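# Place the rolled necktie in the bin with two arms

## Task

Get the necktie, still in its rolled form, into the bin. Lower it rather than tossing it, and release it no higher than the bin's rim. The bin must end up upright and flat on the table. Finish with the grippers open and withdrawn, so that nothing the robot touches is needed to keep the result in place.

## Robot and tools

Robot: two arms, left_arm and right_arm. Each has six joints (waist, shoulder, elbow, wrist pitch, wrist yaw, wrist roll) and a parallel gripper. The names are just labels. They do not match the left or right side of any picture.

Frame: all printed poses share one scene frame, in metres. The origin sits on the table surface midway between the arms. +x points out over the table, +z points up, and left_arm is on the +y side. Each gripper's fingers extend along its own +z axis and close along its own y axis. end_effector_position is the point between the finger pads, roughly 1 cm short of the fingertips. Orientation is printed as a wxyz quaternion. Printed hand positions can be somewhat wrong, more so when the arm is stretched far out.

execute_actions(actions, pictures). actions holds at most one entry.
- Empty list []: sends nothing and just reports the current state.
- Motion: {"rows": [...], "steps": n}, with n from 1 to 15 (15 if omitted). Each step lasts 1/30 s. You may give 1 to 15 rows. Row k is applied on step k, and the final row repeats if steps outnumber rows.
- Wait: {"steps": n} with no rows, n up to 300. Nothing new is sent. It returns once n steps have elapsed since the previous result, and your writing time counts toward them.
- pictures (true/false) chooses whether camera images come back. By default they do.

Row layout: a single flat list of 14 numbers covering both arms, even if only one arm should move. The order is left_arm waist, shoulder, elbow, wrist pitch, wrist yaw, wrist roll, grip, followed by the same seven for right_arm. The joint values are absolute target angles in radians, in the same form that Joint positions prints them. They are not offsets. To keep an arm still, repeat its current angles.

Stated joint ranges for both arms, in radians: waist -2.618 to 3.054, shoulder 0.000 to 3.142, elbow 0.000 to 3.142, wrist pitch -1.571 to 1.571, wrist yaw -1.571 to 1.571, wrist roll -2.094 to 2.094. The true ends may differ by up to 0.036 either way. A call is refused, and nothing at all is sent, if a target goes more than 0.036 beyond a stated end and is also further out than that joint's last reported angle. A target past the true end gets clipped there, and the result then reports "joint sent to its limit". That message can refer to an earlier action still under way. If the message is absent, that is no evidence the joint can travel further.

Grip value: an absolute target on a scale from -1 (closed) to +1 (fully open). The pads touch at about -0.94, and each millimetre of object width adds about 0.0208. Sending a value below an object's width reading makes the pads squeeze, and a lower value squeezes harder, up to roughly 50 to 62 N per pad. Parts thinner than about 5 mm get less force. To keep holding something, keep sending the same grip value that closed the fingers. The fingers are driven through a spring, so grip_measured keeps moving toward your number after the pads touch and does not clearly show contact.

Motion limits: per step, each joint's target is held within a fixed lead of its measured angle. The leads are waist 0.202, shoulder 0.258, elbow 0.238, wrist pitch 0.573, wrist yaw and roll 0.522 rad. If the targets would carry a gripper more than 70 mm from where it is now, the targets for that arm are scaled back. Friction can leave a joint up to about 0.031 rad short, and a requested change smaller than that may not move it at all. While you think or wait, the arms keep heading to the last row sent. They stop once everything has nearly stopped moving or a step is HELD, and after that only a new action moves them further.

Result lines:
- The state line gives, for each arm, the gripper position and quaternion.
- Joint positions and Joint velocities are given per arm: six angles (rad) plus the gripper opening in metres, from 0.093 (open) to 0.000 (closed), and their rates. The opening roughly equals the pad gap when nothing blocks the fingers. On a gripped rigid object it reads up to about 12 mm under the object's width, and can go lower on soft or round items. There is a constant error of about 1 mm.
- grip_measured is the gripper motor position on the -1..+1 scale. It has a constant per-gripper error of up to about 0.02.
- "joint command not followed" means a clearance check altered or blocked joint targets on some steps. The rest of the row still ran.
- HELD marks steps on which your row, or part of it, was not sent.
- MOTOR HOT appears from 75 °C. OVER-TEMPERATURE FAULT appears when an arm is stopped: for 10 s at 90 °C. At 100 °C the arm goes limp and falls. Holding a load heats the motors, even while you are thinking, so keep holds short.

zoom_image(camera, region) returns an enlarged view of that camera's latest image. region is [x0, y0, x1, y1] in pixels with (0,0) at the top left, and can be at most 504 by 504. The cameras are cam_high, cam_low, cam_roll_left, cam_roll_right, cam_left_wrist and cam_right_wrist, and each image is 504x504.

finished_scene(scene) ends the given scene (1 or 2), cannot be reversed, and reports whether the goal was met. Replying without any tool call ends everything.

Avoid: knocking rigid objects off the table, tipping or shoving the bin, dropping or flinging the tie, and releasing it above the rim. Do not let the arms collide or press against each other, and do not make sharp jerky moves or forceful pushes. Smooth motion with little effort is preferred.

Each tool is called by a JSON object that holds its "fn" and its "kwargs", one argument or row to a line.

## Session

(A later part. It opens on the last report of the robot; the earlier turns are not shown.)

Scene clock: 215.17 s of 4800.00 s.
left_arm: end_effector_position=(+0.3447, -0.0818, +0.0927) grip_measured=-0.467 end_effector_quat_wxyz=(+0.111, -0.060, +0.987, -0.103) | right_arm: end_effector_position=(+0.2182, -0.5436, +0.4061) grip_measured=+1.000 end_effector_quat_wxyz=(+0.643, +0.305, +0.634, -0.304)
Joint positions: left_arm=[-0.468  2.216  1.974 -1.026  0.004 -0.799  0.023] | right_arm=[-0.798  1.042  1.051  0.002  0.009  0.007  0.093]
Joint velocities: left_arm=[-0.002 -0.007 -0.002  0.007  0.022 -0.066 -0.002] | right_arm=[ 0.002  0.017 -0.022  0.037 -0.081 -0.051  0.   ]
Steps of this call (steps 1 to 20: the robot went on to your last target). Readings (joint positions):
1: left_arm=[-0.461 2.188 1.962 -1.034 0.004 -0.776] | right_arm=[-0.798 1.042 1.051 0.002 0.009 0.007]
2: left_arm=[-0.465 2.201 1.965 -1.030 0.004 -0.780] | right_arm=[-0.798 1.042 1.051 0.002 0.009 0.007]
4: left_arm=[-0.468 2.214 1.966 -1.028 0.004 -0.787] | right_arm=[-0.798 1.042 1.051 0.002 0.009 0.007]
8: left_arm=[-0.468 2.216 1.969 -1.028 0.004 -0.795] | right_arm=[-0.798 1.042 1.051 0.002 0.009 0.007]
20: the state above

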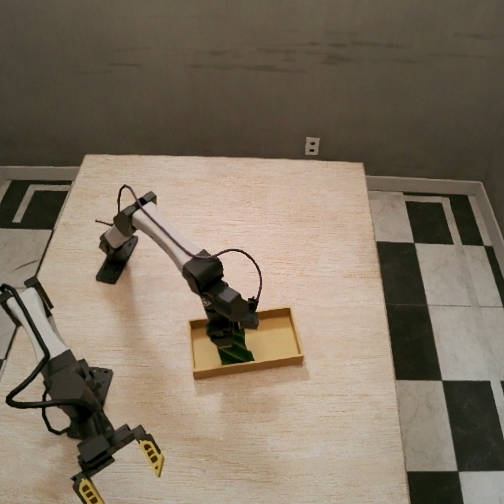

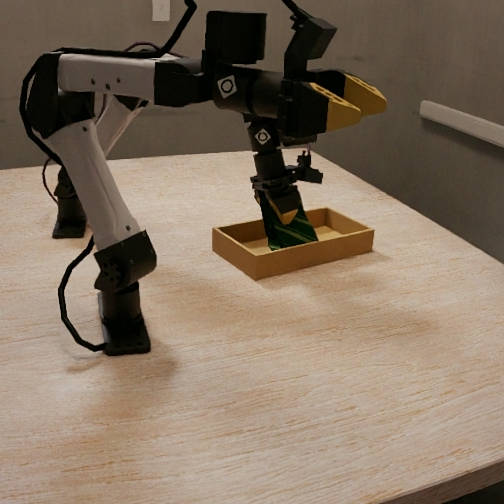

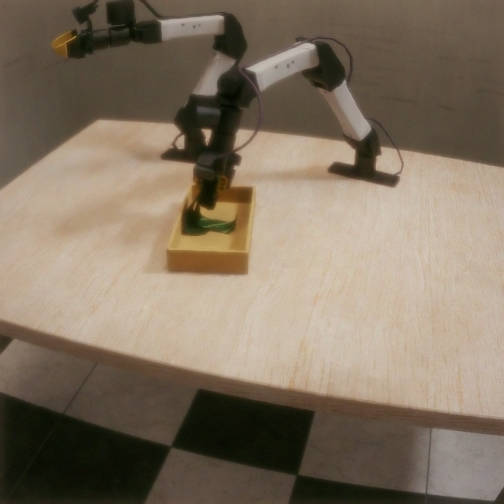

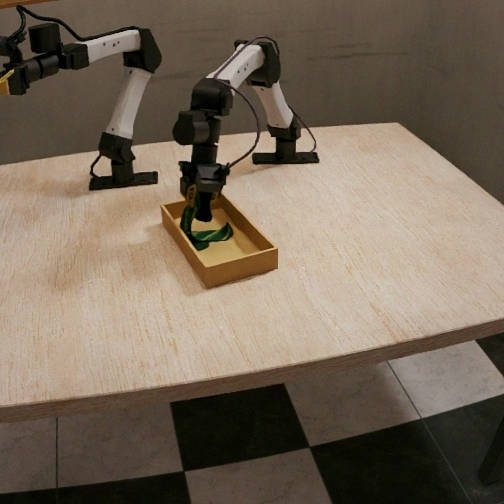

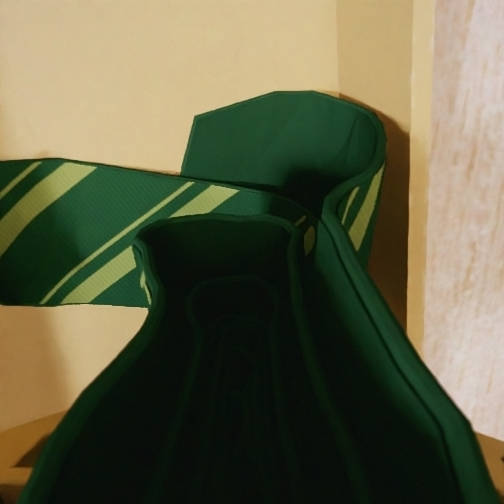

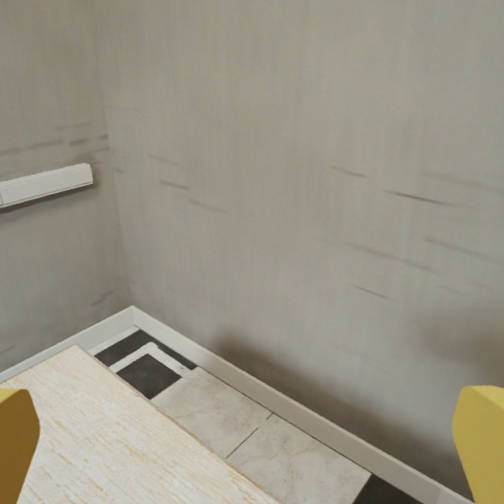

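{"fn": "execute_actions", "kwargs": {
  "actions": [
    {"rows":[[-0.465,2.23,1.99,-1.03,0,-0.8,-0.5,-0.8,1.042,1.051,0,0,0,1],[-0.463,2.24,1.994,-1.033,0,-0.8,-0.5,-0.8,1.042,1.051,0,0,0,1],[-0.461,2.25,1.998,-1.036,0,-0.8,-0.5,-0.8,1.042,1.051,0,0,0,1],[-0.459,2.26,2.002,-1.039,0,-0.8,-0.5,-0.8,1.042,1.051,0,0,0,1],[-0.457,2.27,2.006,-1.042,0,-0.8,-0.5,-0.8,1.042,1.051,0,0,0,1],[-0.455,2.28,2.01,-1.045,0,-0.8,-0.5,-0.8,1.042,1.051,0,0,0,1],[-0.453,2.29,2.014,-1.048,0,-0.8,-0.5,-0.8,1.042,1.051,0,0,0,1],[-0.452,2.30,2.018,-1.052,0,-0.8,-0.5,-0.8,1.042,1.051,0,0,0,1],[-0.452,2.31,2.022,-1.056,0,-0.8,-0.5,-0.8,1.042,1.051,0,0,0,1],[-0.452,2.32,2.026,-1.06,0,-0.8,-0.5,-0.8,1.042,1.051,0,0,0,1],[-0.452,2.335,2.03,-1.065,0,-0.8,-0.5,-0.8,1.042,1.051,0,0,0,1]],"steps":15}
  ],
  "pictures": false
}}

{"fn": "execute_actions", "kwargs": {
  "actions": [
    {"steps":15}
  ]
}}

{"fn": "zoom_image", "kwargs": {
  "camera": "cam_roll_left",
  "region": [140,120,300,280]
}}

Scene clock: 237.23 s of 4800.00 s.
left_arm: end_effector_position=(+0.3471, -0.0773, +0.0519) grip_measured=-0.467 end_effector_quat_wxyz=(+0.077, -0.065, +0.992, -0.072) | right_arm: end_effector_position=(+0.2182, -0.5436, +0.4061) grip_measured=+1.000 end_effector_quat_wxyz=(+0.643, +0.305, +0.634, -0.304)
Joint positions: left_arm=[-0.458  2.32   2.008 -1.047  0.004 -0.8    0.023] | right_arm=[-0.798  1.042  1.051  0.002  0.009  0.007  0.093]
Joint velocities: left_arm=[-0.002  0.168 -0.007 -0.081  0.007  0.007 -0.001] | right_arm=[-0.007  0.007  0.017 -0.022  0.037 -0.022  0.   ]
Steps of this call (steps 1 to 15: the robot went on to your last target; steps 16 to 110: nothing new was sent; then 17.90 s passed at rest; steps 111 to 125: all 15 steps of this action). Readings (joint positions):
111: left_arm=[-0.468 2.216 1.974 -1.026 0.004 -0.800] | right_arm=[-0.798 1.042 1.051 0.002 0.009 0.007]
112: left_arm=[-0.468 2.216 1.974 -1.026 0.004 -0.800] | right_arm=[-0.798 1.042 1.051 0.002 0.009 0.007]
114: left_arm=[-0.468 2.219 1.976 -1.027 0.004 -0.800] | right_arm=[-0.798 1.042 1.051 0.002 0.009 0.007]
118: left_arm=[-0.466 2.249 1.995 -1.031 0.004 -0.800] | right_arm=[-0.798 1.042 1.051 0.002 0.009 0.007]
125: the state above

Scene clock: 237.73 s of 4800.00 s.
left_arm: end_effector_position=(+0.3466, -0.0769, +0.0505) grip_measured=-0.467 end_effector_quat_wxyz=(+0.075, -0.065, +0.993, -0.070) | right_arm: end_effector_position=(+0.2182, -0.5436, +0.4061) grip_measured=+1.000 end_effector_quat_wxyz=(+0.643, +0.305, +0.634, -0.304)
Joint positions: left_arm=[-0.458  2.324  2.011 -1.052  0.003 -0.8    0.023] | right_arm=[-0.798  1.042  1.051  0.002  0.009  0.007  0.093]
Joint velocities: left_arm=[ 0.017 -0.002  0.002 -0.007 -0.022 -0.051 -0.   ] | right_arm=[-0.032 -0.012 -0.012 -0.007  0.007  0.051  0.   ]
Steps of this call (steps 1 to 15: the robot went on to your last target). Readings (joint positions):
1: left_arm=[-0.458 2.324 2.008 -1.050 0.003 -0.800] | right_arm=[-0.798 1.042 1.051 0.002 0.009 0.007]
2: left_arm=[-0.458 2.324 2.008 -1.051 0.003 -0.800] | right_arm=[-0.798 1.042 1.051 0.002 0.009 0.007]
4: left_arm=[-0.458 2.324 2.011 -1.051 0.003 -0.800] | right_arm=[-0.798 1.042 1.051 0.002 0.009 0.007]
8: left_arm=[-0.458 2.324 2.011 -1.052 0.003 -0.800] | right_arm=[-0.798 1.042 1.051 0.002 0.009 0.007]
15: the state above
All arms were judged still, so your last target was given up. Only a new action makes them travel on or press farther. Fingers that are still opening or closing keep moving.

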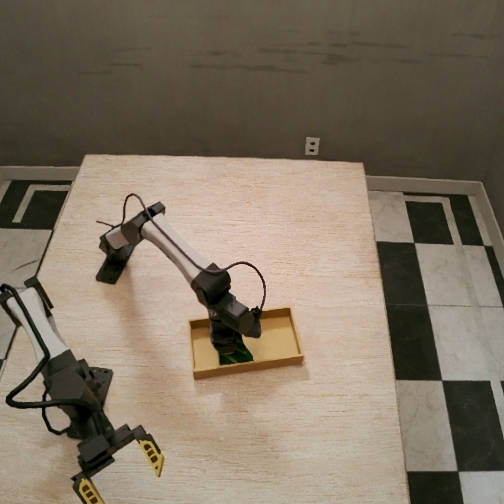

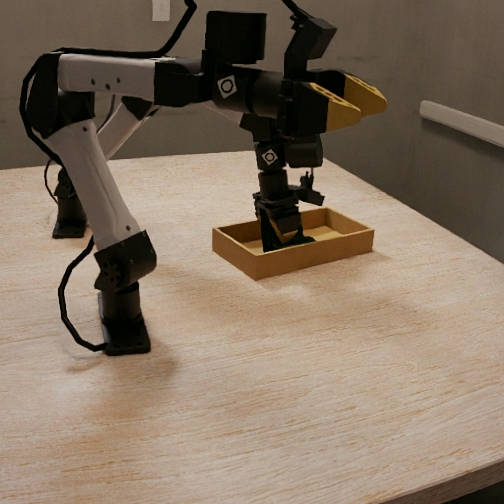

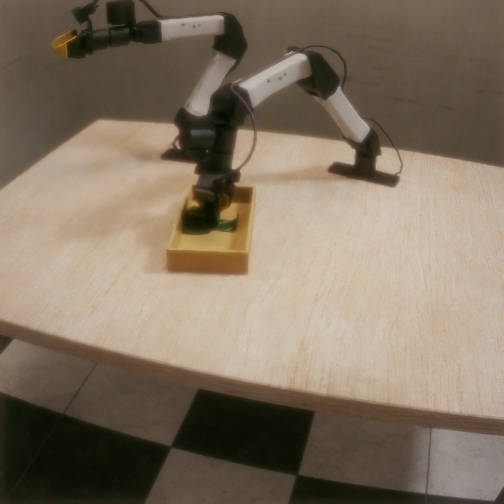

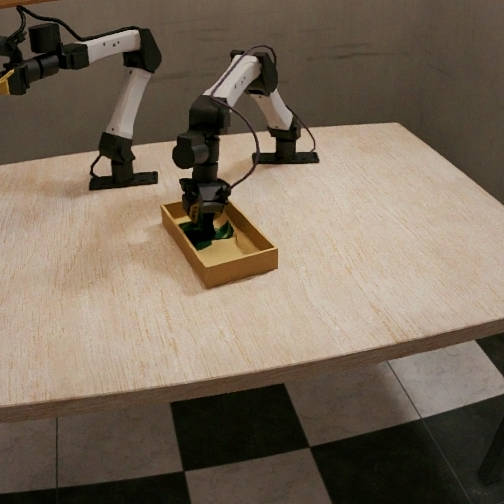

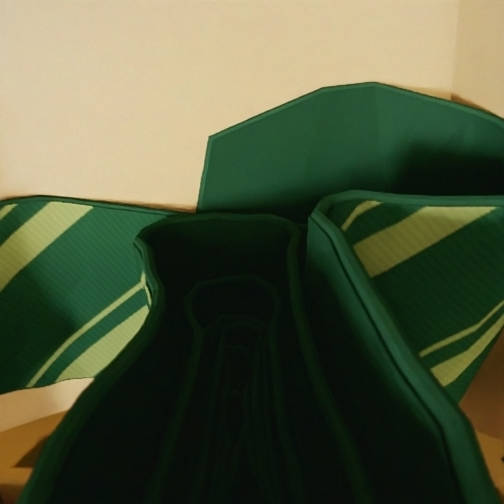

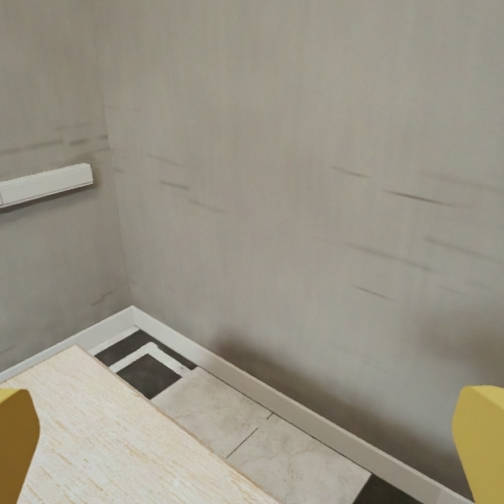

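Region (140, 120, 300, 280) of cam_roll_left's 504x504 image, scaled by 3.150, with more detail than that image has.

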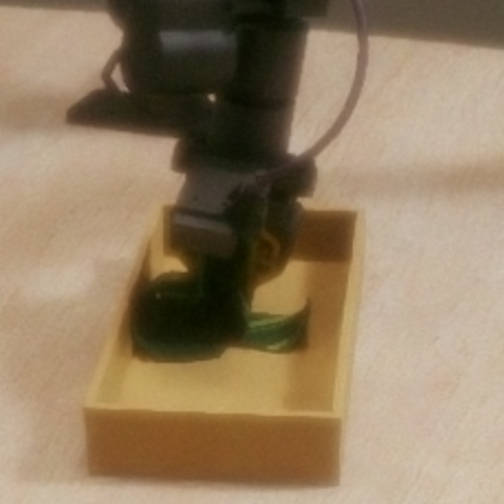

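{"fn": "execute_actions", "kwargs": {
  "actions": [
    {"rows":[[-0.458,2.34,2.011,-1.052,0,-0.8,-0.42,-0.8,1.042,1.051,0,0,0,1],[-0.458,2.34,2.011,-1.052,0,-0.8,-0.34,-0.8,1.042,1.051,0,0,0,1],[-0.458,2.34,2.011,-1.052,0,-0.8,-0.26,-0.8,1.042,1.051,0,0,0,1],[-0.458,2.34,2.011,-1.052,0,-0.8,-0.18,-0.8,1.042,1.051,0,0,0,1],[-0.458,2.34,2.011,-1.052,0,-0.8,-0.1,-0.8,1.042,1.051,0,0,0,1],[-0.458,2.34,2.011,-1.052,0,-0.8,-0.02,-0.8,1.042,1.051,0,0,0,1],[-0.458,2.34,2.011,-1.052,0,-0.8,0.06,-0.8,1.042,1.051,0,0,0,1],[-0.458,2.34,2.011,-1.052,0,-0.8,0.14,-0.8,1.042,1.051,0,0,0,1],[-0.458,2.34,2.011,-1.052,0,-0.8,0.22,-0.8,1.042,1.051,0,0,0,1],[-0.458,2.34,2.011,-1.052,0,-0.8,0.3,-0.8,1.042,1.051,0,0,0,1],[-0.458,2.34,2.011,-1.052,0,-0.8,0.38,-0.8,1.042,1.051,0,0,0,1],[-0.458,2.34,2.011,-1.052,0,-0.8,0.46,-0.8,1.042,1.051,0,0,0,1],[-0.458,2.34,2.011,-1.052,0,-0.8,0.55,-0.8,1.042,1.051,0,0,0,1]],"steps":15}
  ],
  "pictures": false
}}

{"fn": "execute_actions", "kwargs": {
  "actions": [
    {"steps":10}
  ]
}}

Scene clock: 251.13 s of 4800.00 s.
left_arm: end_effector_position=(+0.3466, -0.0769, +0.0505) grip_measured=+0.546 end_effector_quat_wxyz=(+0.075, -0.065, +0.993, -0.070) | right_arm: end_effector_position=(+0.2182, -0.5436, +0.4061) grip_measured=+1.000 end_effector_quat_wxyz=(+0.643, +0.305, +0.634, -0.304)
Joint positions: left_arm=[-0.458  2.324  2.011 -1.052  0.003 -0.8    0.071] | right_arm=[-0.798  1.042  1.051  0.002  0.009  0.007  0.093]
Joint velocities: left_arm=[-0.002  0.012  0.002 -0.022 -0.081 -0.051  0.005] | right_arm=[-0.002 -0.002 -0.012  0.022 -0.022 -0.051  0.   ]
Steps of this call (steps 1 to 90: nothing new was sent; then 9.90 s passed at rest; steps 91 to 105: all 15 steps of this action). Readings (joint positions):
91: left_arm=[-0.458 2.324 2.011 -1.052 0.003 -0.800] | right_arm=[-0.798 1.042 1.051 0.002 0.009 0.007]
92: left_arm=[-0.458 2.324 2.011 -1.052 0.003 -0.800] | right_arm=[-0.798 1.042 1.051 0.002 0.009 0.007]
94: left_arm=[-0.458 2.324 2.011 -1.052 0.003 -0.800] | right_arm=[-0.798 1.042 1.051 0.002 0.009 0.007]
98: left_arm=[-0.458 2.324 2.011 -1.052 0.003 -0.800] | right_arm=[-0.798 1.042 1.051 0.002 0.009 0.007]
105: the state above

Scene clock: 251.47 s of 4800.00 s.
left_arm: end_effector_position=(+0.3466, -0.0769, +0.0505) grip_measured=+0.548 end_effector_quat_wxyz=(+0.075, -0.065, +0.993, -0.070) | right_arm: end_effector_position=(+0.2182, -0.5436, +0.4061) grip_measured=+1.000 end_effector_quat_wxyz=(+0.643, +0.305, +0.634, -0.304)
Joint positions: left_arm=[-0.458  2.324  2.011 -1.052  0.003 -0.8    0.072] | right_arm=[-0.798  1.042  1.051  0.002  0.009  0.007  0.093]
Joint velocities: left_arm=[-0.017  0.007  0.007  0.022 -0.007 -0.022  0.   ] | right_arm=[ 0.007 -0.002 -0.017 -0.007 -0.007 -0.022  0.   ]
Steps of this call (steps 1 to 10: the robot went on to your last target). Readings (joint positions):
1: left_arm=[-0.458 2.324 2.011 -1.052 0.003 -0.800] | right_arm=[-0.798 1.042 1.051 0.002 0.009 0.007]
2: left_arm=[-0.458 2.324 2.011 -1.052 0.003 -0.800] | right_arm=[-0.798 1.042 1.051 0.002 0.009 0.007]
4: left_arm=[-0.458 2.324 2.011 -1.052 0.003 -0.800] | right_arm=[-0.798 1.042 1.051 0.002 0.009 0.007]
8: left_arm=[-0.458 2.324 2.011 -1.052 0.003 -0.800] | right_arm=[-0.798 1.042 1.051 0.002 0.009 0.007]
10: the state above

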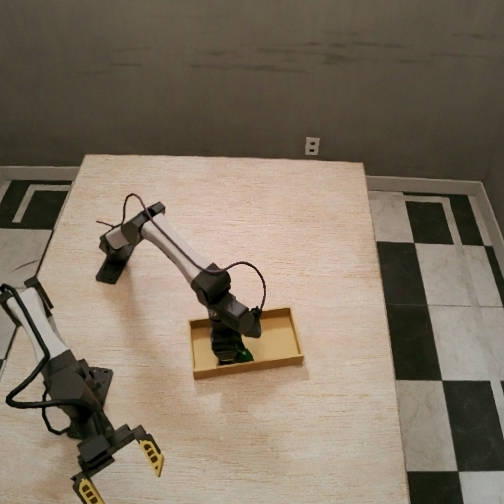

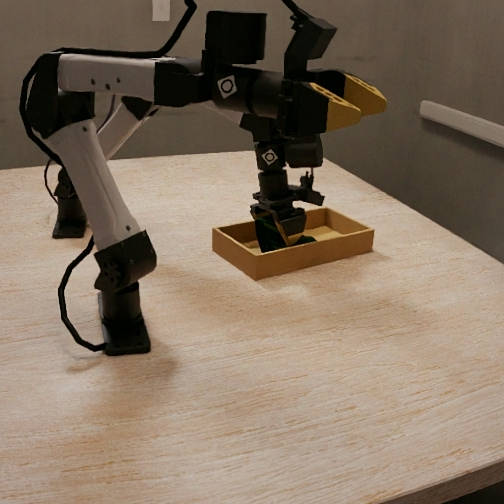

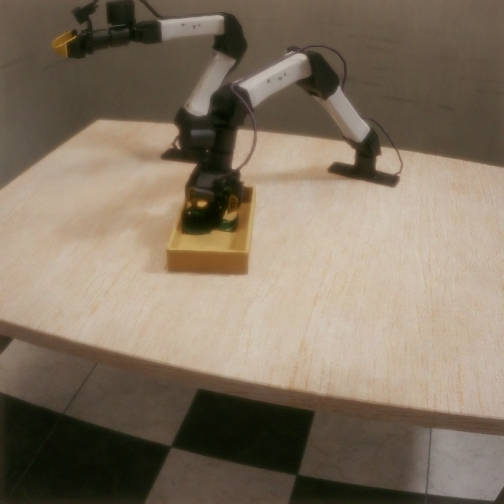

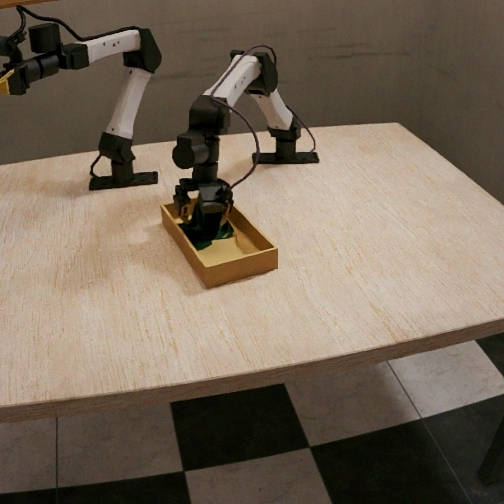

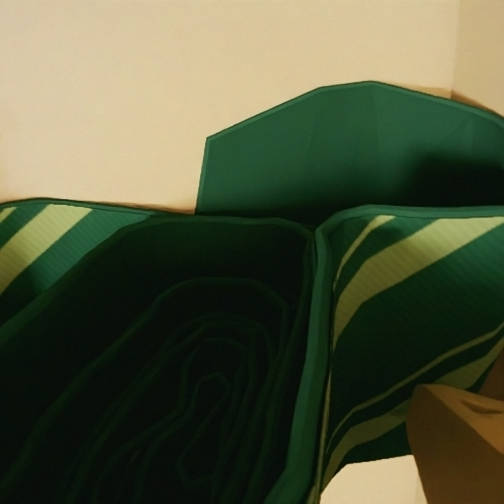

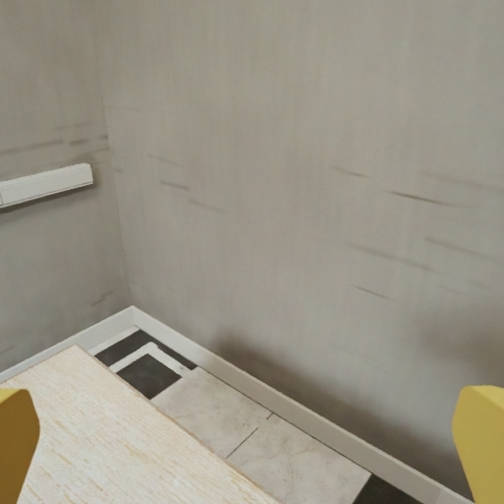

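{"fn": "execute_actions", "kwargs": {
  "actions": [
    {"rows":[[-0.46,2.31,2.011,-1.06,0,-0.8,0.55,-0.8,1.042,1.051,0,0,0,1],[-0.462,2.30,2.011,-1.07,0,-0.8,0.55,-0.8,1.042,1.051,0,0,0,1],[-0.464,2.29,2.011,-1.08,0,-0.8,0.55,-0.8,1.042,1.051,0,0,0,1],[-0.466,2.28,2.011,-1.09,0,-0.8,0.55,-0.8,1.042,1.051,0,0,0,1],[-0.468,2.27,2.011,-1.10,0,-0.8,0.55,-0.8,1.042,1.051,0,0,0,1],[-0.47,2.26,2.011,-1.11,0,-0.8,0.55,-0.8,1.042,1.051,0,0,0,1],[-0.472,2.25,2.011,-1.12,0,-0.8,0.55,-0.8,1.042,1.051,0,0,0,1],[-0.474,2.24,2.011,-1.13,0,-0.8,0.55,-0.8,1.042,1.051,0,0,0,1],[-0.476,2.225,2.011,-1.14,0,-0.8,0.55,-0.8,1.042,1.051,0,0,0,1],[-0.478,2.21,2.011,-1.15,0,-0.8,0.55,-0.8,1.042,1.051,0,0,0,1],[-0.48,2.195,2.011,-1.16,0,-0.8,0.55,-0.8,1.042,1.051,0,0,0,1],[-0.48,2.175,2.011,-1.17,0,-0.8,0.55,-0.8,1.042,1.051,0,0,0,1],[-0.48,2.155,2.011,-1.18,0,-0.8,0.55,-0.8,1.042,1.051,0,0,0,1],[-0.48,2.13,2.011,-1.19,0,-0.8,0.55,-0.8,1.042,1.051,0,0,0,1],[-0.48,2.05,2.011,-1.2,0,-0.8,0.55,-0.8,1.042,1.051,0,0,0,1]],"steps":15}
  ],
  "pictures": false
}}

{"fn": "execute_actions", "kwargs": {
  "actions": [
    {"steps":20}
  ]
}}

{"fn": "zoom_image", "kwargs": {
  "camera": "cam_roll_left",
  "region": [140,140,290,280]
}}

Scene clock: 279.13 s of 4800.00 s.
left_arm: end_effector_position=(+0.3280, -0.0716, +0.1199) grip_measured=+0.548 end_effector_quat_wxyz=(+0.098, -0.058, +0.989, -0.092) | right_arm: end_effector_position=(+0.2182, -0.5436, +0.4061) grip_measured=+1.000 end_effector_quat_wxyz=(+0.643, +0.305, +0.634, -0.304)
Joint positions: left_arm=[-0.474  2.166  2.011 -1.146  0.003 -0.8    0.072] | right_arm=[-0.798  1.042  1.051  0.002  0.009  0.007  0.093]
Joint velocities: left_arm=[-0.032 -0.711 -0.012 -0.388 -0.11   0.051  0.   ] | right_arm=[ 0.007 -0.027 -0.007  0.022  0.066 -0.007  0.   ]
Steps of this call (steps 1 to 15: the robot went on to your last target; steps 16 to 110: nothing new was sent; then 23.50 s passed at rest; steps 111 to 125: all 15 steps of this action). Readings (joint positions):
111: left_arm=[-0.458 2.324 2.011 -1.052 0.003 -0.800] | right_arm=[-0.798 1.042 1.051 0.002 0.009 0.007]
112: left_arm=[-0.458 2.324 2.011 -1.052 0.003 -0.800] | right_arm=[-0.798 1.042 1.051 0.002 0.009 0.007]
114: left_arm=[-0.458 2.320 2.011 -1.059 0.003 -0.800] | right_arm=[-0.798 1.042 1.051 0.002 0.009 0.007]
118: left_arm=[-0.459 2.286 2.011 -1.086 0.003 -0.800] | right_arm=[-0.798 1.042 1.051 0.002 0.009 0.007]
125: the state above

Scene clock: 279.80 s of 4800.00 s.
left_arm: end_effector_position=(+0.3168, -0.0630, +0.1792) grip_measured=+0.548 end_effector_quat_wxyz=(+0.133, -0.057, +0.982, -0.124) | right_arm: end_effector_position=(+0.2182, -0.5436, +0.4061) grip_measured=+1.000 end_effector_quat_wxyz=(+0.643, +0.305, +0.634, -0.304)
Joint positions: left_arm=[-0.474  2.03   2.011 -1.186  0.003 -0.8    0.072] | right_arm=[-0.798  1.042  1.051  0.002  0.009  0.007  0.093]
Joint velocities: left_arm=[-0.007  0.007  0.002 -0.051  0.007  0.037 -0.001] | right_arm=[-0.012  0.007  0.017 -0.066 -0.037 -0.037  0.   ]
Steps of this call (steps 1 to 20: the robot went on to your last target). Readings (joint positions):
1: left_arm=[-0.474 2.140 2.011 -1.158 0.003 -0.800] | right_arm=[-0.798 1.042 1.051 0.002 0.009 0.007]
2: left_arm=[-0.474 2.110 2.011 -1.164 0.003 -0.800] | right_arm=[-0.798 1.042 1.051 0.002 0.009 0.007]
4: left_arm=[-0.474 2.058 2.011 -1.169 0.003 -0.800] | right_arm=[-0.798 1.042 1.051 0.002 0.009 0.007]
8: left_arm=[-0.474 2.025 2.011 -1.173 0.003 -0.800] | right_arm=[-0.798 1.042 1.051 0.002 0.009 0.007]
20: the state above

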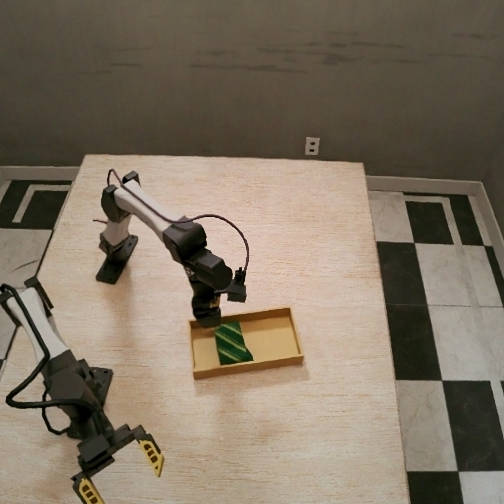

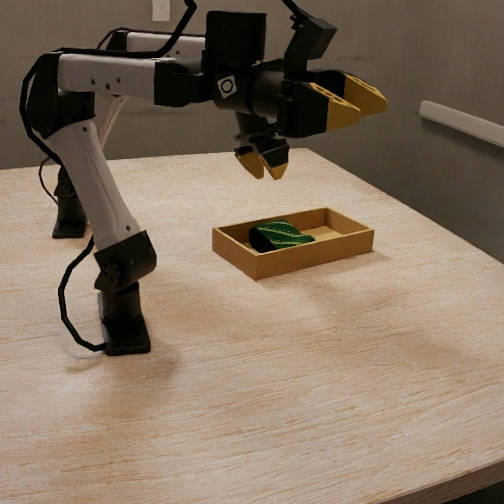

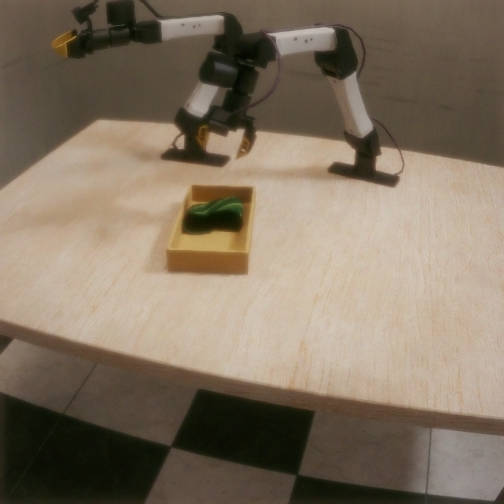

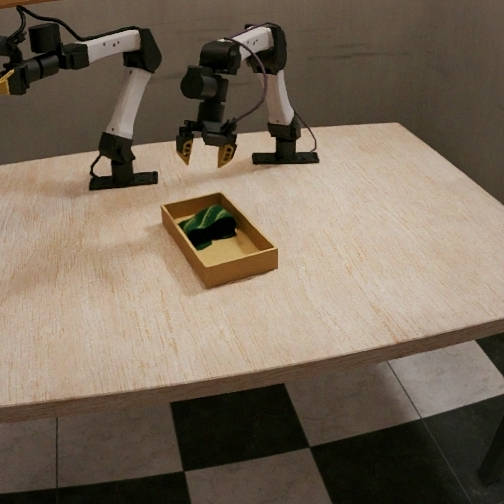

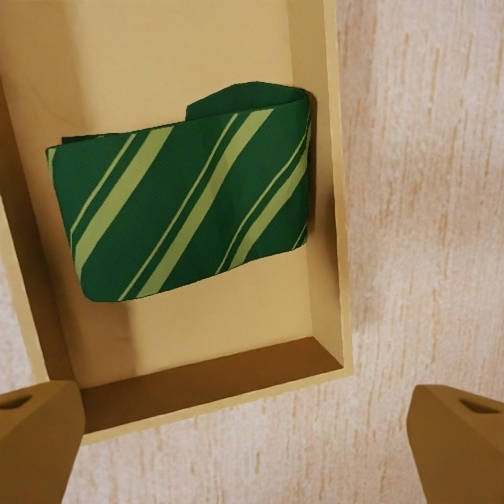

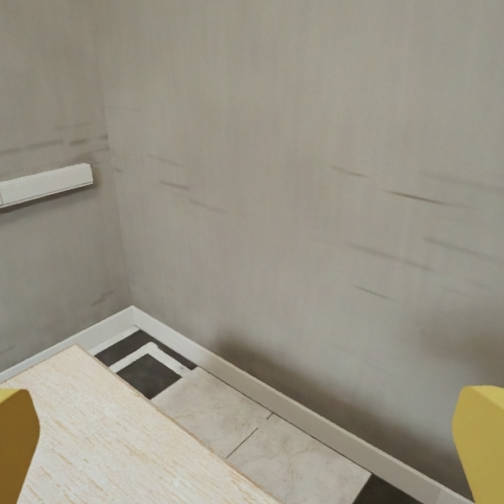

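Region (140, 140, 290, 280) of cam_roll_left's 504x504 image, scaled by 3.360, with more detail than that image has; it fills the top 470 rows of this view, and the rest is white.

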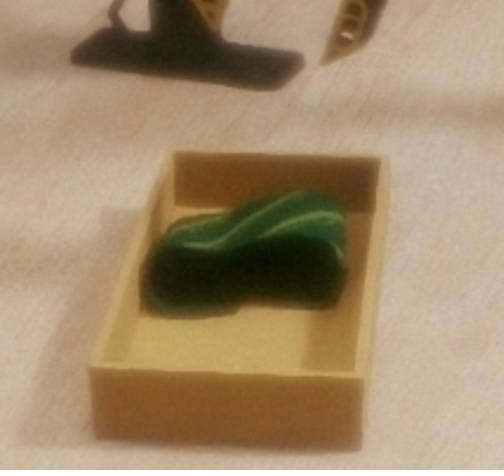

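{"fn": "execute_actions", "kwargs": {
  "actions": [
    {"rows":[[-0.46,2.03,2.02,-1.2,0,-0.79,0.4,-0.8,1.042,1.051,0,0,0,1],[-0.445,2.04,2.03,-1.21,0,-0.78,0.2,-0.8,1.042,1.051,0,0,0,1],[-0.43,2.05,2.04,-1.22,0,-0.77,0,-0.8,1.042,1.051,0,0,0,1],[-0.415,2.06,2.05,-1.23,0,-0.76,-0.2,-0.8,1.042,1.051,0,0,0,1],[-0.4,2.07,2.06,-1.24,0,-0.75,-0.4,-0.8,1.042,1.051,0,0,0,1],[-0.385,2.085,2.07,-1.25,0,-0.74,-0.6,-0.8,1.042,1.051,0,0,0,1],[-0.37,2.1,2.08,-1.26,0,-0.73,-0.8,-0.8,1.042,1.051,0,0,0,1],[-0.36,2.12,2.085,-1.27,0,-0.72,-0.95,-0.8,1.042,1.051,0,0,0,1],[-0.352,2.14,2.09,-1.28,0,-0.71,-0.95,-0.8,1.042,1.051,0,0,0,1],[-0.352,2.16,2.095,-1.29,0,-0.70,-0.95,-0.8,1.042,1.051,0,0,0,1],[-0.352,2.18,2.1,-1.30,0,-0.69,-0.95,-0.8,1.042,1.051,0,0,0,1],[-0.352,2.2,2.1,-1.31,0,-0.69,-0.95,-0.8,1.042,1.051,0,0,0,1],[-0.352,2.22,2.1,-1.32,0,-0.69,-0.95,-0.8,1.042,1.051,0,0,0,1],[-0.352,2.24,2.1,-1.32,0,-0.69,-0.95,-0.8,1.042,1.051,0,0,0,1]],"steps":15}
  ],
  "pictures": false
}}

{"fn": "execute_actions", "kwargs": {
  "actions": [
    {"steps":20}
  ]
}}

{"fn": "zoom_image", "kwargs": {
  "camera": "cam_roll_left",
  "region": [150,130,300,280]
}}

Scene clock: 301.90 s of 4800.00 s.
left_arm: end_effector_position=(+0.3527, -0.0140, +0.1283) grip_measured=-0.948 end_effector_quat_wxyz=(+0.081, -0.077, +0.992, -0.060) | right_arm: end_effector_position=(+0.2182, -0.5436, +0.4061) grip_measured=+1.000 end_effector_quat_wxyz=(+0.643, +0.305, +0.634, -0.304)
Joint positions: left_arm=[-0.346  2.185  2.09  -1.273  0.    -0.711  0.   ] | right_arm=[-0.798  1.042  1.051  0.002  0.009  0.007  0.093]
Joint velocities: left_arm=[-0.017  0.681  0.002 -0.286  0.007  0.183  0.   ] | right_arm=[-0.007 -0.002  0.017  0.051 -0.022  0.066  0.   ]
Steps of this call (steps 1 to 15: the robot went on to your last target; steps 16 to 110: nothing new was sent; then 17.93 s passed at rest; steps 111 to 125: all 15 steps of this action). Readings (joint positions):
111: left_arm=[-0.474 2.030 2.011 -1.187 0.003 -0.799] | right_arm=[-0.798 1.042 1.051 0.002 0.009 0.007]
112: left_arm=[-0.472 2.030 2.011 -1.187 0.003 -0.797] | right_arm=[-0.798 1.042 1.051 0.002 0.009 0.007]
114: left_arm=[-0.459 2.031 2.014 -1.196 0.003 -0.788] | right_arm=[-0.798 1.042 1.051 0.002 0.009 0.007]
118: left_arm=[-0.397 2.057 2.056 -1.224 0.003 -0.760] | right_arm=[-0.798 1.042 1.051 0.002 0.009 0.007]
125: the state above

Scene clock: 302.57 s of 4800.00 s.
left_arm: end_effector_position=(+0.3454, -0.0097, +0.1003) grip_measured=-0.948 end_effector_quat_wxyz=(+0.043, -0.070, +0.996, -0.032) | right_arm: end_effector_position=(+0.2182, -0.5436, +0.4061) grip_measured=+1.000 end_effector_quat_wxyz=(+0.643, +0.305, +0.634, -0.304)
Joint positions: left_arm=[-0.347  2.245  2.09  -1.308  0.    -0.695  0.   ] | right_arm=[-0.798  1.042  1.051  0.002  0.009  0.007  0.093]
Joint velocities: left_arm=[-0.007  0.022 -0.012 -0.022  0.007 -0.022  0.   ] | right_arm=[-0.007  0.002  0.002  0.066  0.066 -0.037  0.   ]
Steps of this call (steps 1 to 20: the robot went on to your last target). Readings (joint positions):
1: left_arm=[-0.347 2.206 2.090 -1.280 0.000 -0.708] | right_arm=[-0.798 1.042 1.051 0.002 0.009 0.007]
2: left_arm=[-0.347 2.224 2.090 -1.286 0.000 -0.705] | right_arm=[-0.798 1.042 1.051 0.002 0.009 0.007]
4: left_arm=[-0.347 2.243 2.090 -1.297 0.000 -0.702] | right_arm=[-0.798 1.042 1.051 0.002 0.009 0.007]
8: left_arm=[-0.347 2.245 2.090 -1.305 0.000 -0.698] | right_arm=[-0.798 1.042 1.051 0.002 0.009 0.007]
20: the state above

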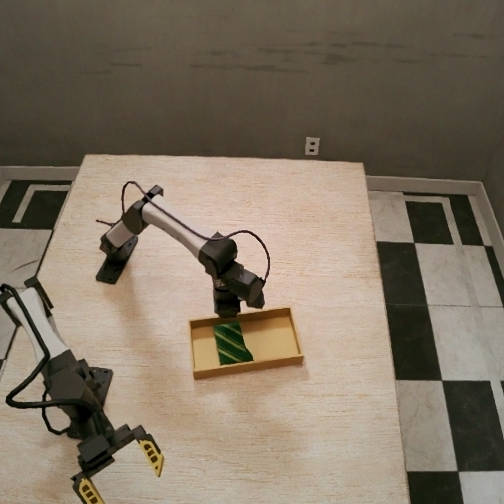

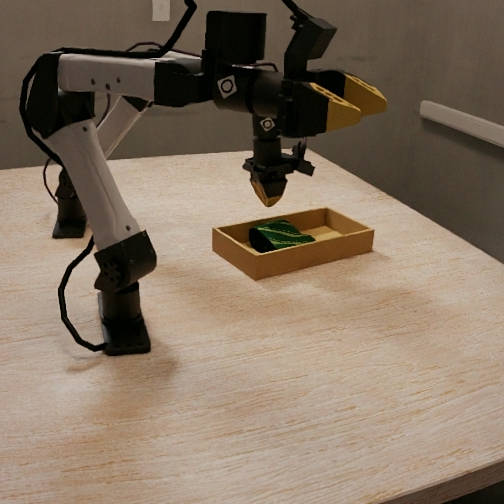

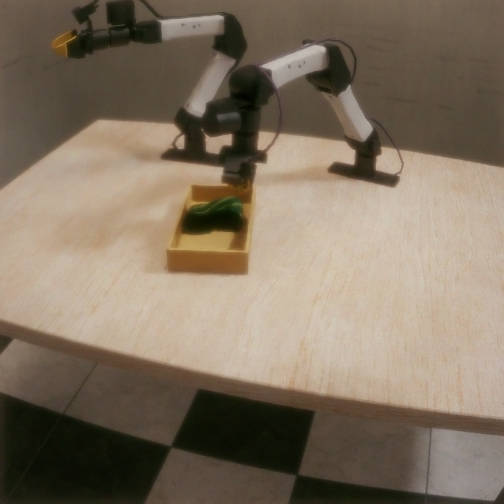

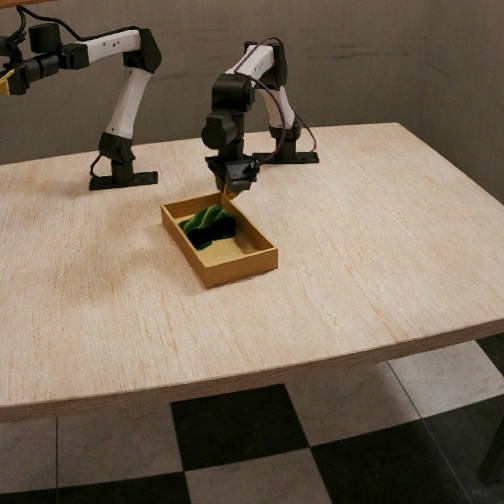

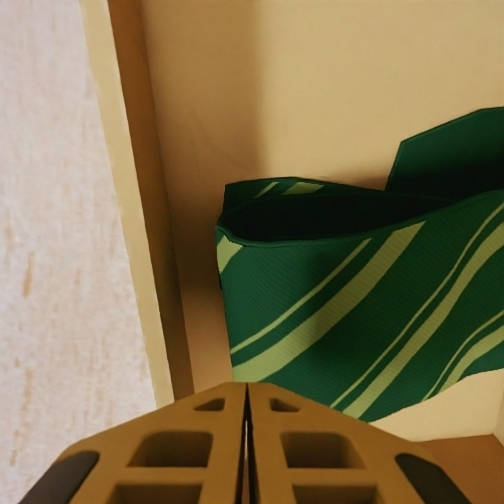

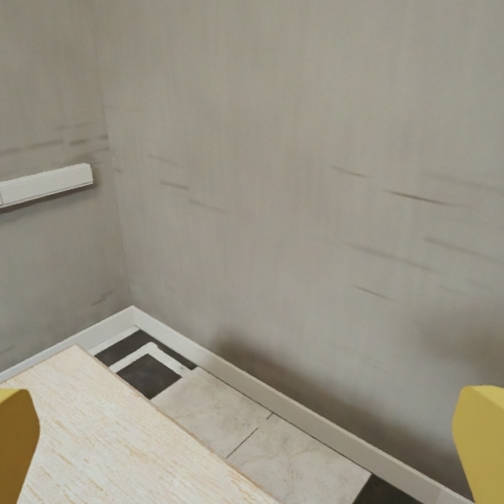

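Region (150, 130, 300, 280) of cam_roll_left's 504x504 image, scaled by 3.360, with more detail than that image has.

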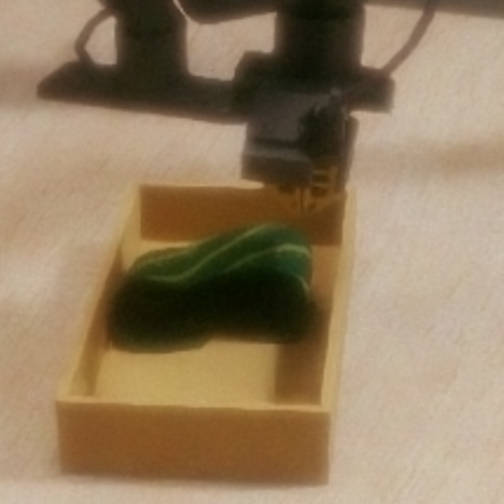

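{"fn": "execute_actions", "kwargs": {
  "actions": [
    {"rows":[[-0.335,2.245,2.09,-1.308,0,-0.68,-0.95,-0.8,1.042,1.051,0,0,0,1],[-0.325,2.245,2.09,-1.308,0,-0.67,-0.95,-0.8,1.042,1.051,0,0,0,1],[-0.315,2.25,2.09,-1.3,0,-0.66,-0.95,-0.8,1.042,1.051,0,0,0,1],[-0.305,2.26,2.09,-1.29,0,-0.65,-0.95,-0.8,1.042,1.051,0,0,0,1],[-0.298,2.27,2.09,-1.28,0,-0.65,-0.95,-0.8,1.042,1.051,0,0,0,1],[-0.298,2.28,2.09,-1.27,0,-0.65,-0.95,-0.8,1.042,1.051,0,0,0,1],[-0.298,2.29,2.09,-1.26,0,-0.65,-0.95,-0.8,1.042,1.051,0,0,0,1],[-0.298,2.30,2.09,-1.25,0,-0.65,-0.95,-0.8,1.042,1.051,0,0,0,1],[-0.298,2.31,2.09,-1.24,0,-0.65,-0.95,-0.8,1.042,1.051,0,0,0,1],[-0.298,2.32,2.09,-1.235,0,-0.65,-0.95,-0.8,1.042,1.051,0,0,0,1]],"steps":15}
  ],
  "pictures": false
}}

{"fn": "execute_actions", "kwargs": {
  "actions": [
    {"steps":10}
  ]
}}

{"fn": "zoom_image", "kwargs": {
  "camera": "cam_roll_left",
  "region": [150,130,300,280]
}}

Scene clock: 316.53 s of 4800.00 s.
left_arm: end_effector_position=(+0.3677, +0.0039, +0.0756) grip_measured=-0.948 end_effector_quat_wxyz=(+0.044, -0.075, +0.996, -0.029) | right_arm: end_effector_position=(+0.2182, -0.5436, +0.4061) grip_measured=+1.000 end_effector_quat_wxyz=(+0.643, +0.305, +0.634, -0.304)
Joint positions: left_arm=[-0.297  2.303  2.09  -1.251  0.    -0.657  0.   ] | right_arm=[-0.798  1.042  1.051  0.002  0.009  0.007  0.093]
Joint velocities: left_arm=[ 0.007  0.105 -0.012  0.066 -0.037 -0.037  0.   ] | right_arm=[ 0.007  0.007 -0.002  0.007  0.051 -0.037  0.   ]
Steps of this call (steps 1 to 15: the robot went on to your last target; steps 16 to 110: nothing new was sent; then 9.80 s passed at rest; steps 111 to 125: all 15 steps of this action). Readings (joint positions):
111: left_arm=[-0.347 2.245 2.090 -1.309 0.000 -0.694] | right_arm=[-0.798 1.042 1.051 0.002 0.009 0.007]
112: left_arm=[-0.345 2.245 2.090 -1.309 0.000 -0.691] | right_arm=[-0.798 1.042 1.051 0.002 0.009 0.007]
114: left_arm=[-0.338 2.245 2.090 -1.308 0.000 -0.681] | right_arm=[-0.798 1.042 1.051 0.002 0.009 0.007]
118: left_arm=[-0.307 2.249 2.090 -1.289 0.000 -0.666] | right_arm=[-0.798 1.042 1.051 0.002 0.009 0.007]
125: the state above

Scene clock: 316.87 s of 4800.00 s.
left_arm: end_effector_position=(+0.3692, +0.0030, +0.0739) grip_measured=-0.948 end_effector_quat_wxyz=(+0.046, -0.074, +0.996, -0.030) | right_arm: end_effector_position=(+0.2182, -0.5436, +0.4061) grip_measured=+1.000 end_effector_quat_wxyz=(+0.643, +0.305, +0.634, -0.304)
Joint positions: left_arm=[-0.297  2.307  2.09  -1.243  0.    -0.655  0.   ] | right_arm=[-0.798  1.042  1.051  0.002  0.009  0.007  0.093]
Joint velocities: left_arm=[-0.022 -0.027 -0.002  0.051  0.037  0.007  0.   ] | right_arm=[ 0.007 -0.017  0.002 -0.051 -0.007  0.095  0.   ]
Steps of this call (steps 1 to 10: the robot went on to your last target). Readings (joint positions):
1: left_arm=[-0.297 2.306 2.090 -1.250 0.000 -0.657] | right_arm=[-0.798 1.042 1.051 0.002 0.009 0.007]
2: left_arm=[-0.297 2.307 2.090 -1.249 0.000 -0.657] | right_arm=[-0.798 1.042 1.051 0.002 0.009 0.007]
4: left_arm=[-0.297 2.307 2.090 -1.247 0.000 -0.656] | right_arm=[-0.798 1.042 1.051 0.002 0.009 0.007]
8: left_arm=[-0.297 2.307 2.090 -1.244 0.000 -0.655] | right_arm=[-0.798 1.042 1.051 0.002 0.009 0.007]
10: the state above

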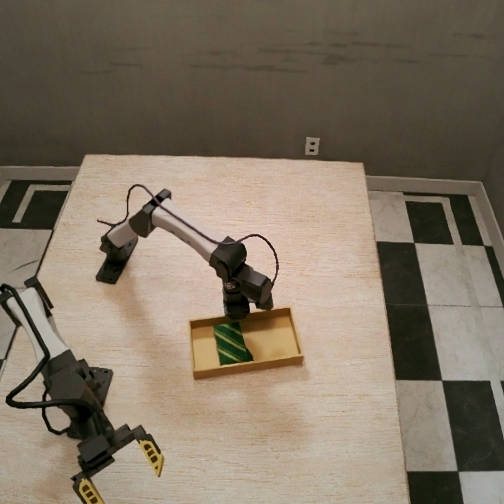

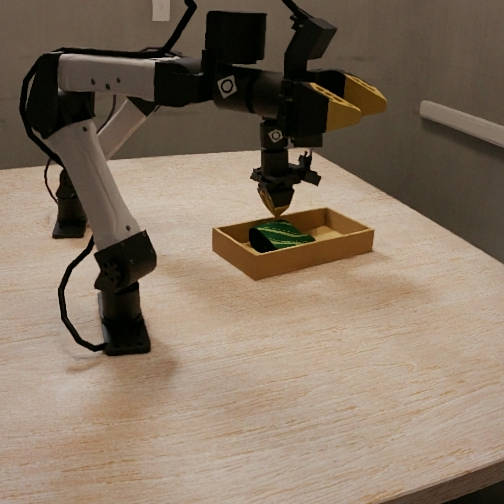

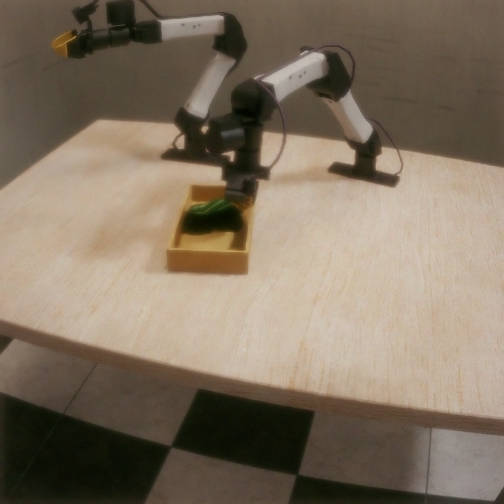

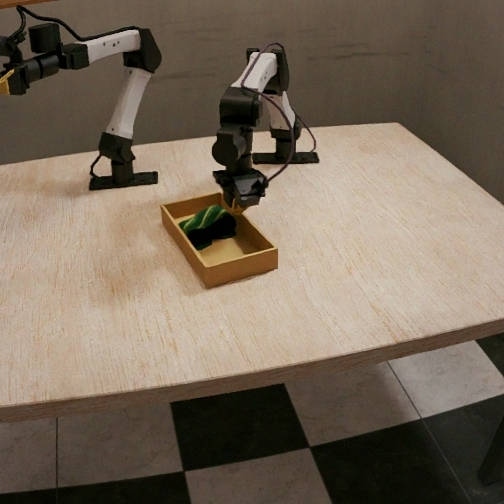

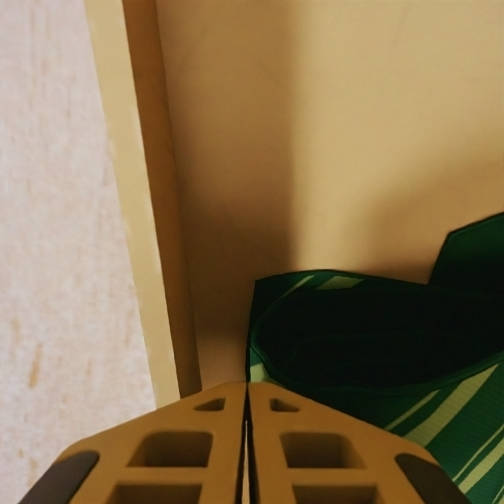

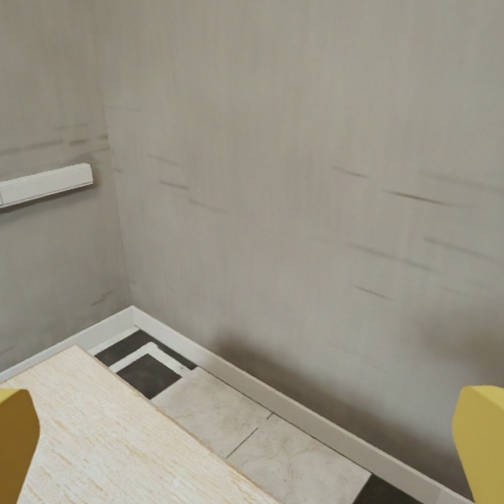

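Region (150, 130, 300, 280) of cam_roll_left's 504x504 image, scaled by 3.360, with more detail than that image has.

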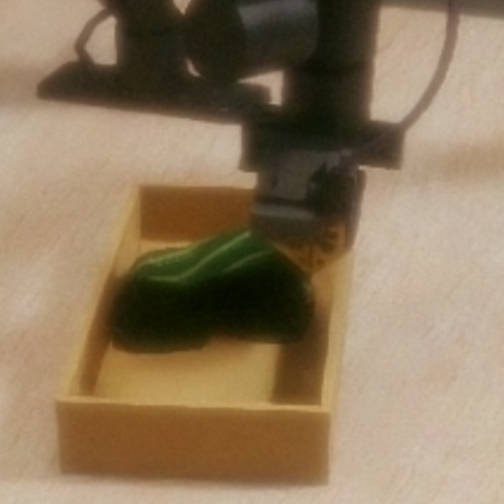

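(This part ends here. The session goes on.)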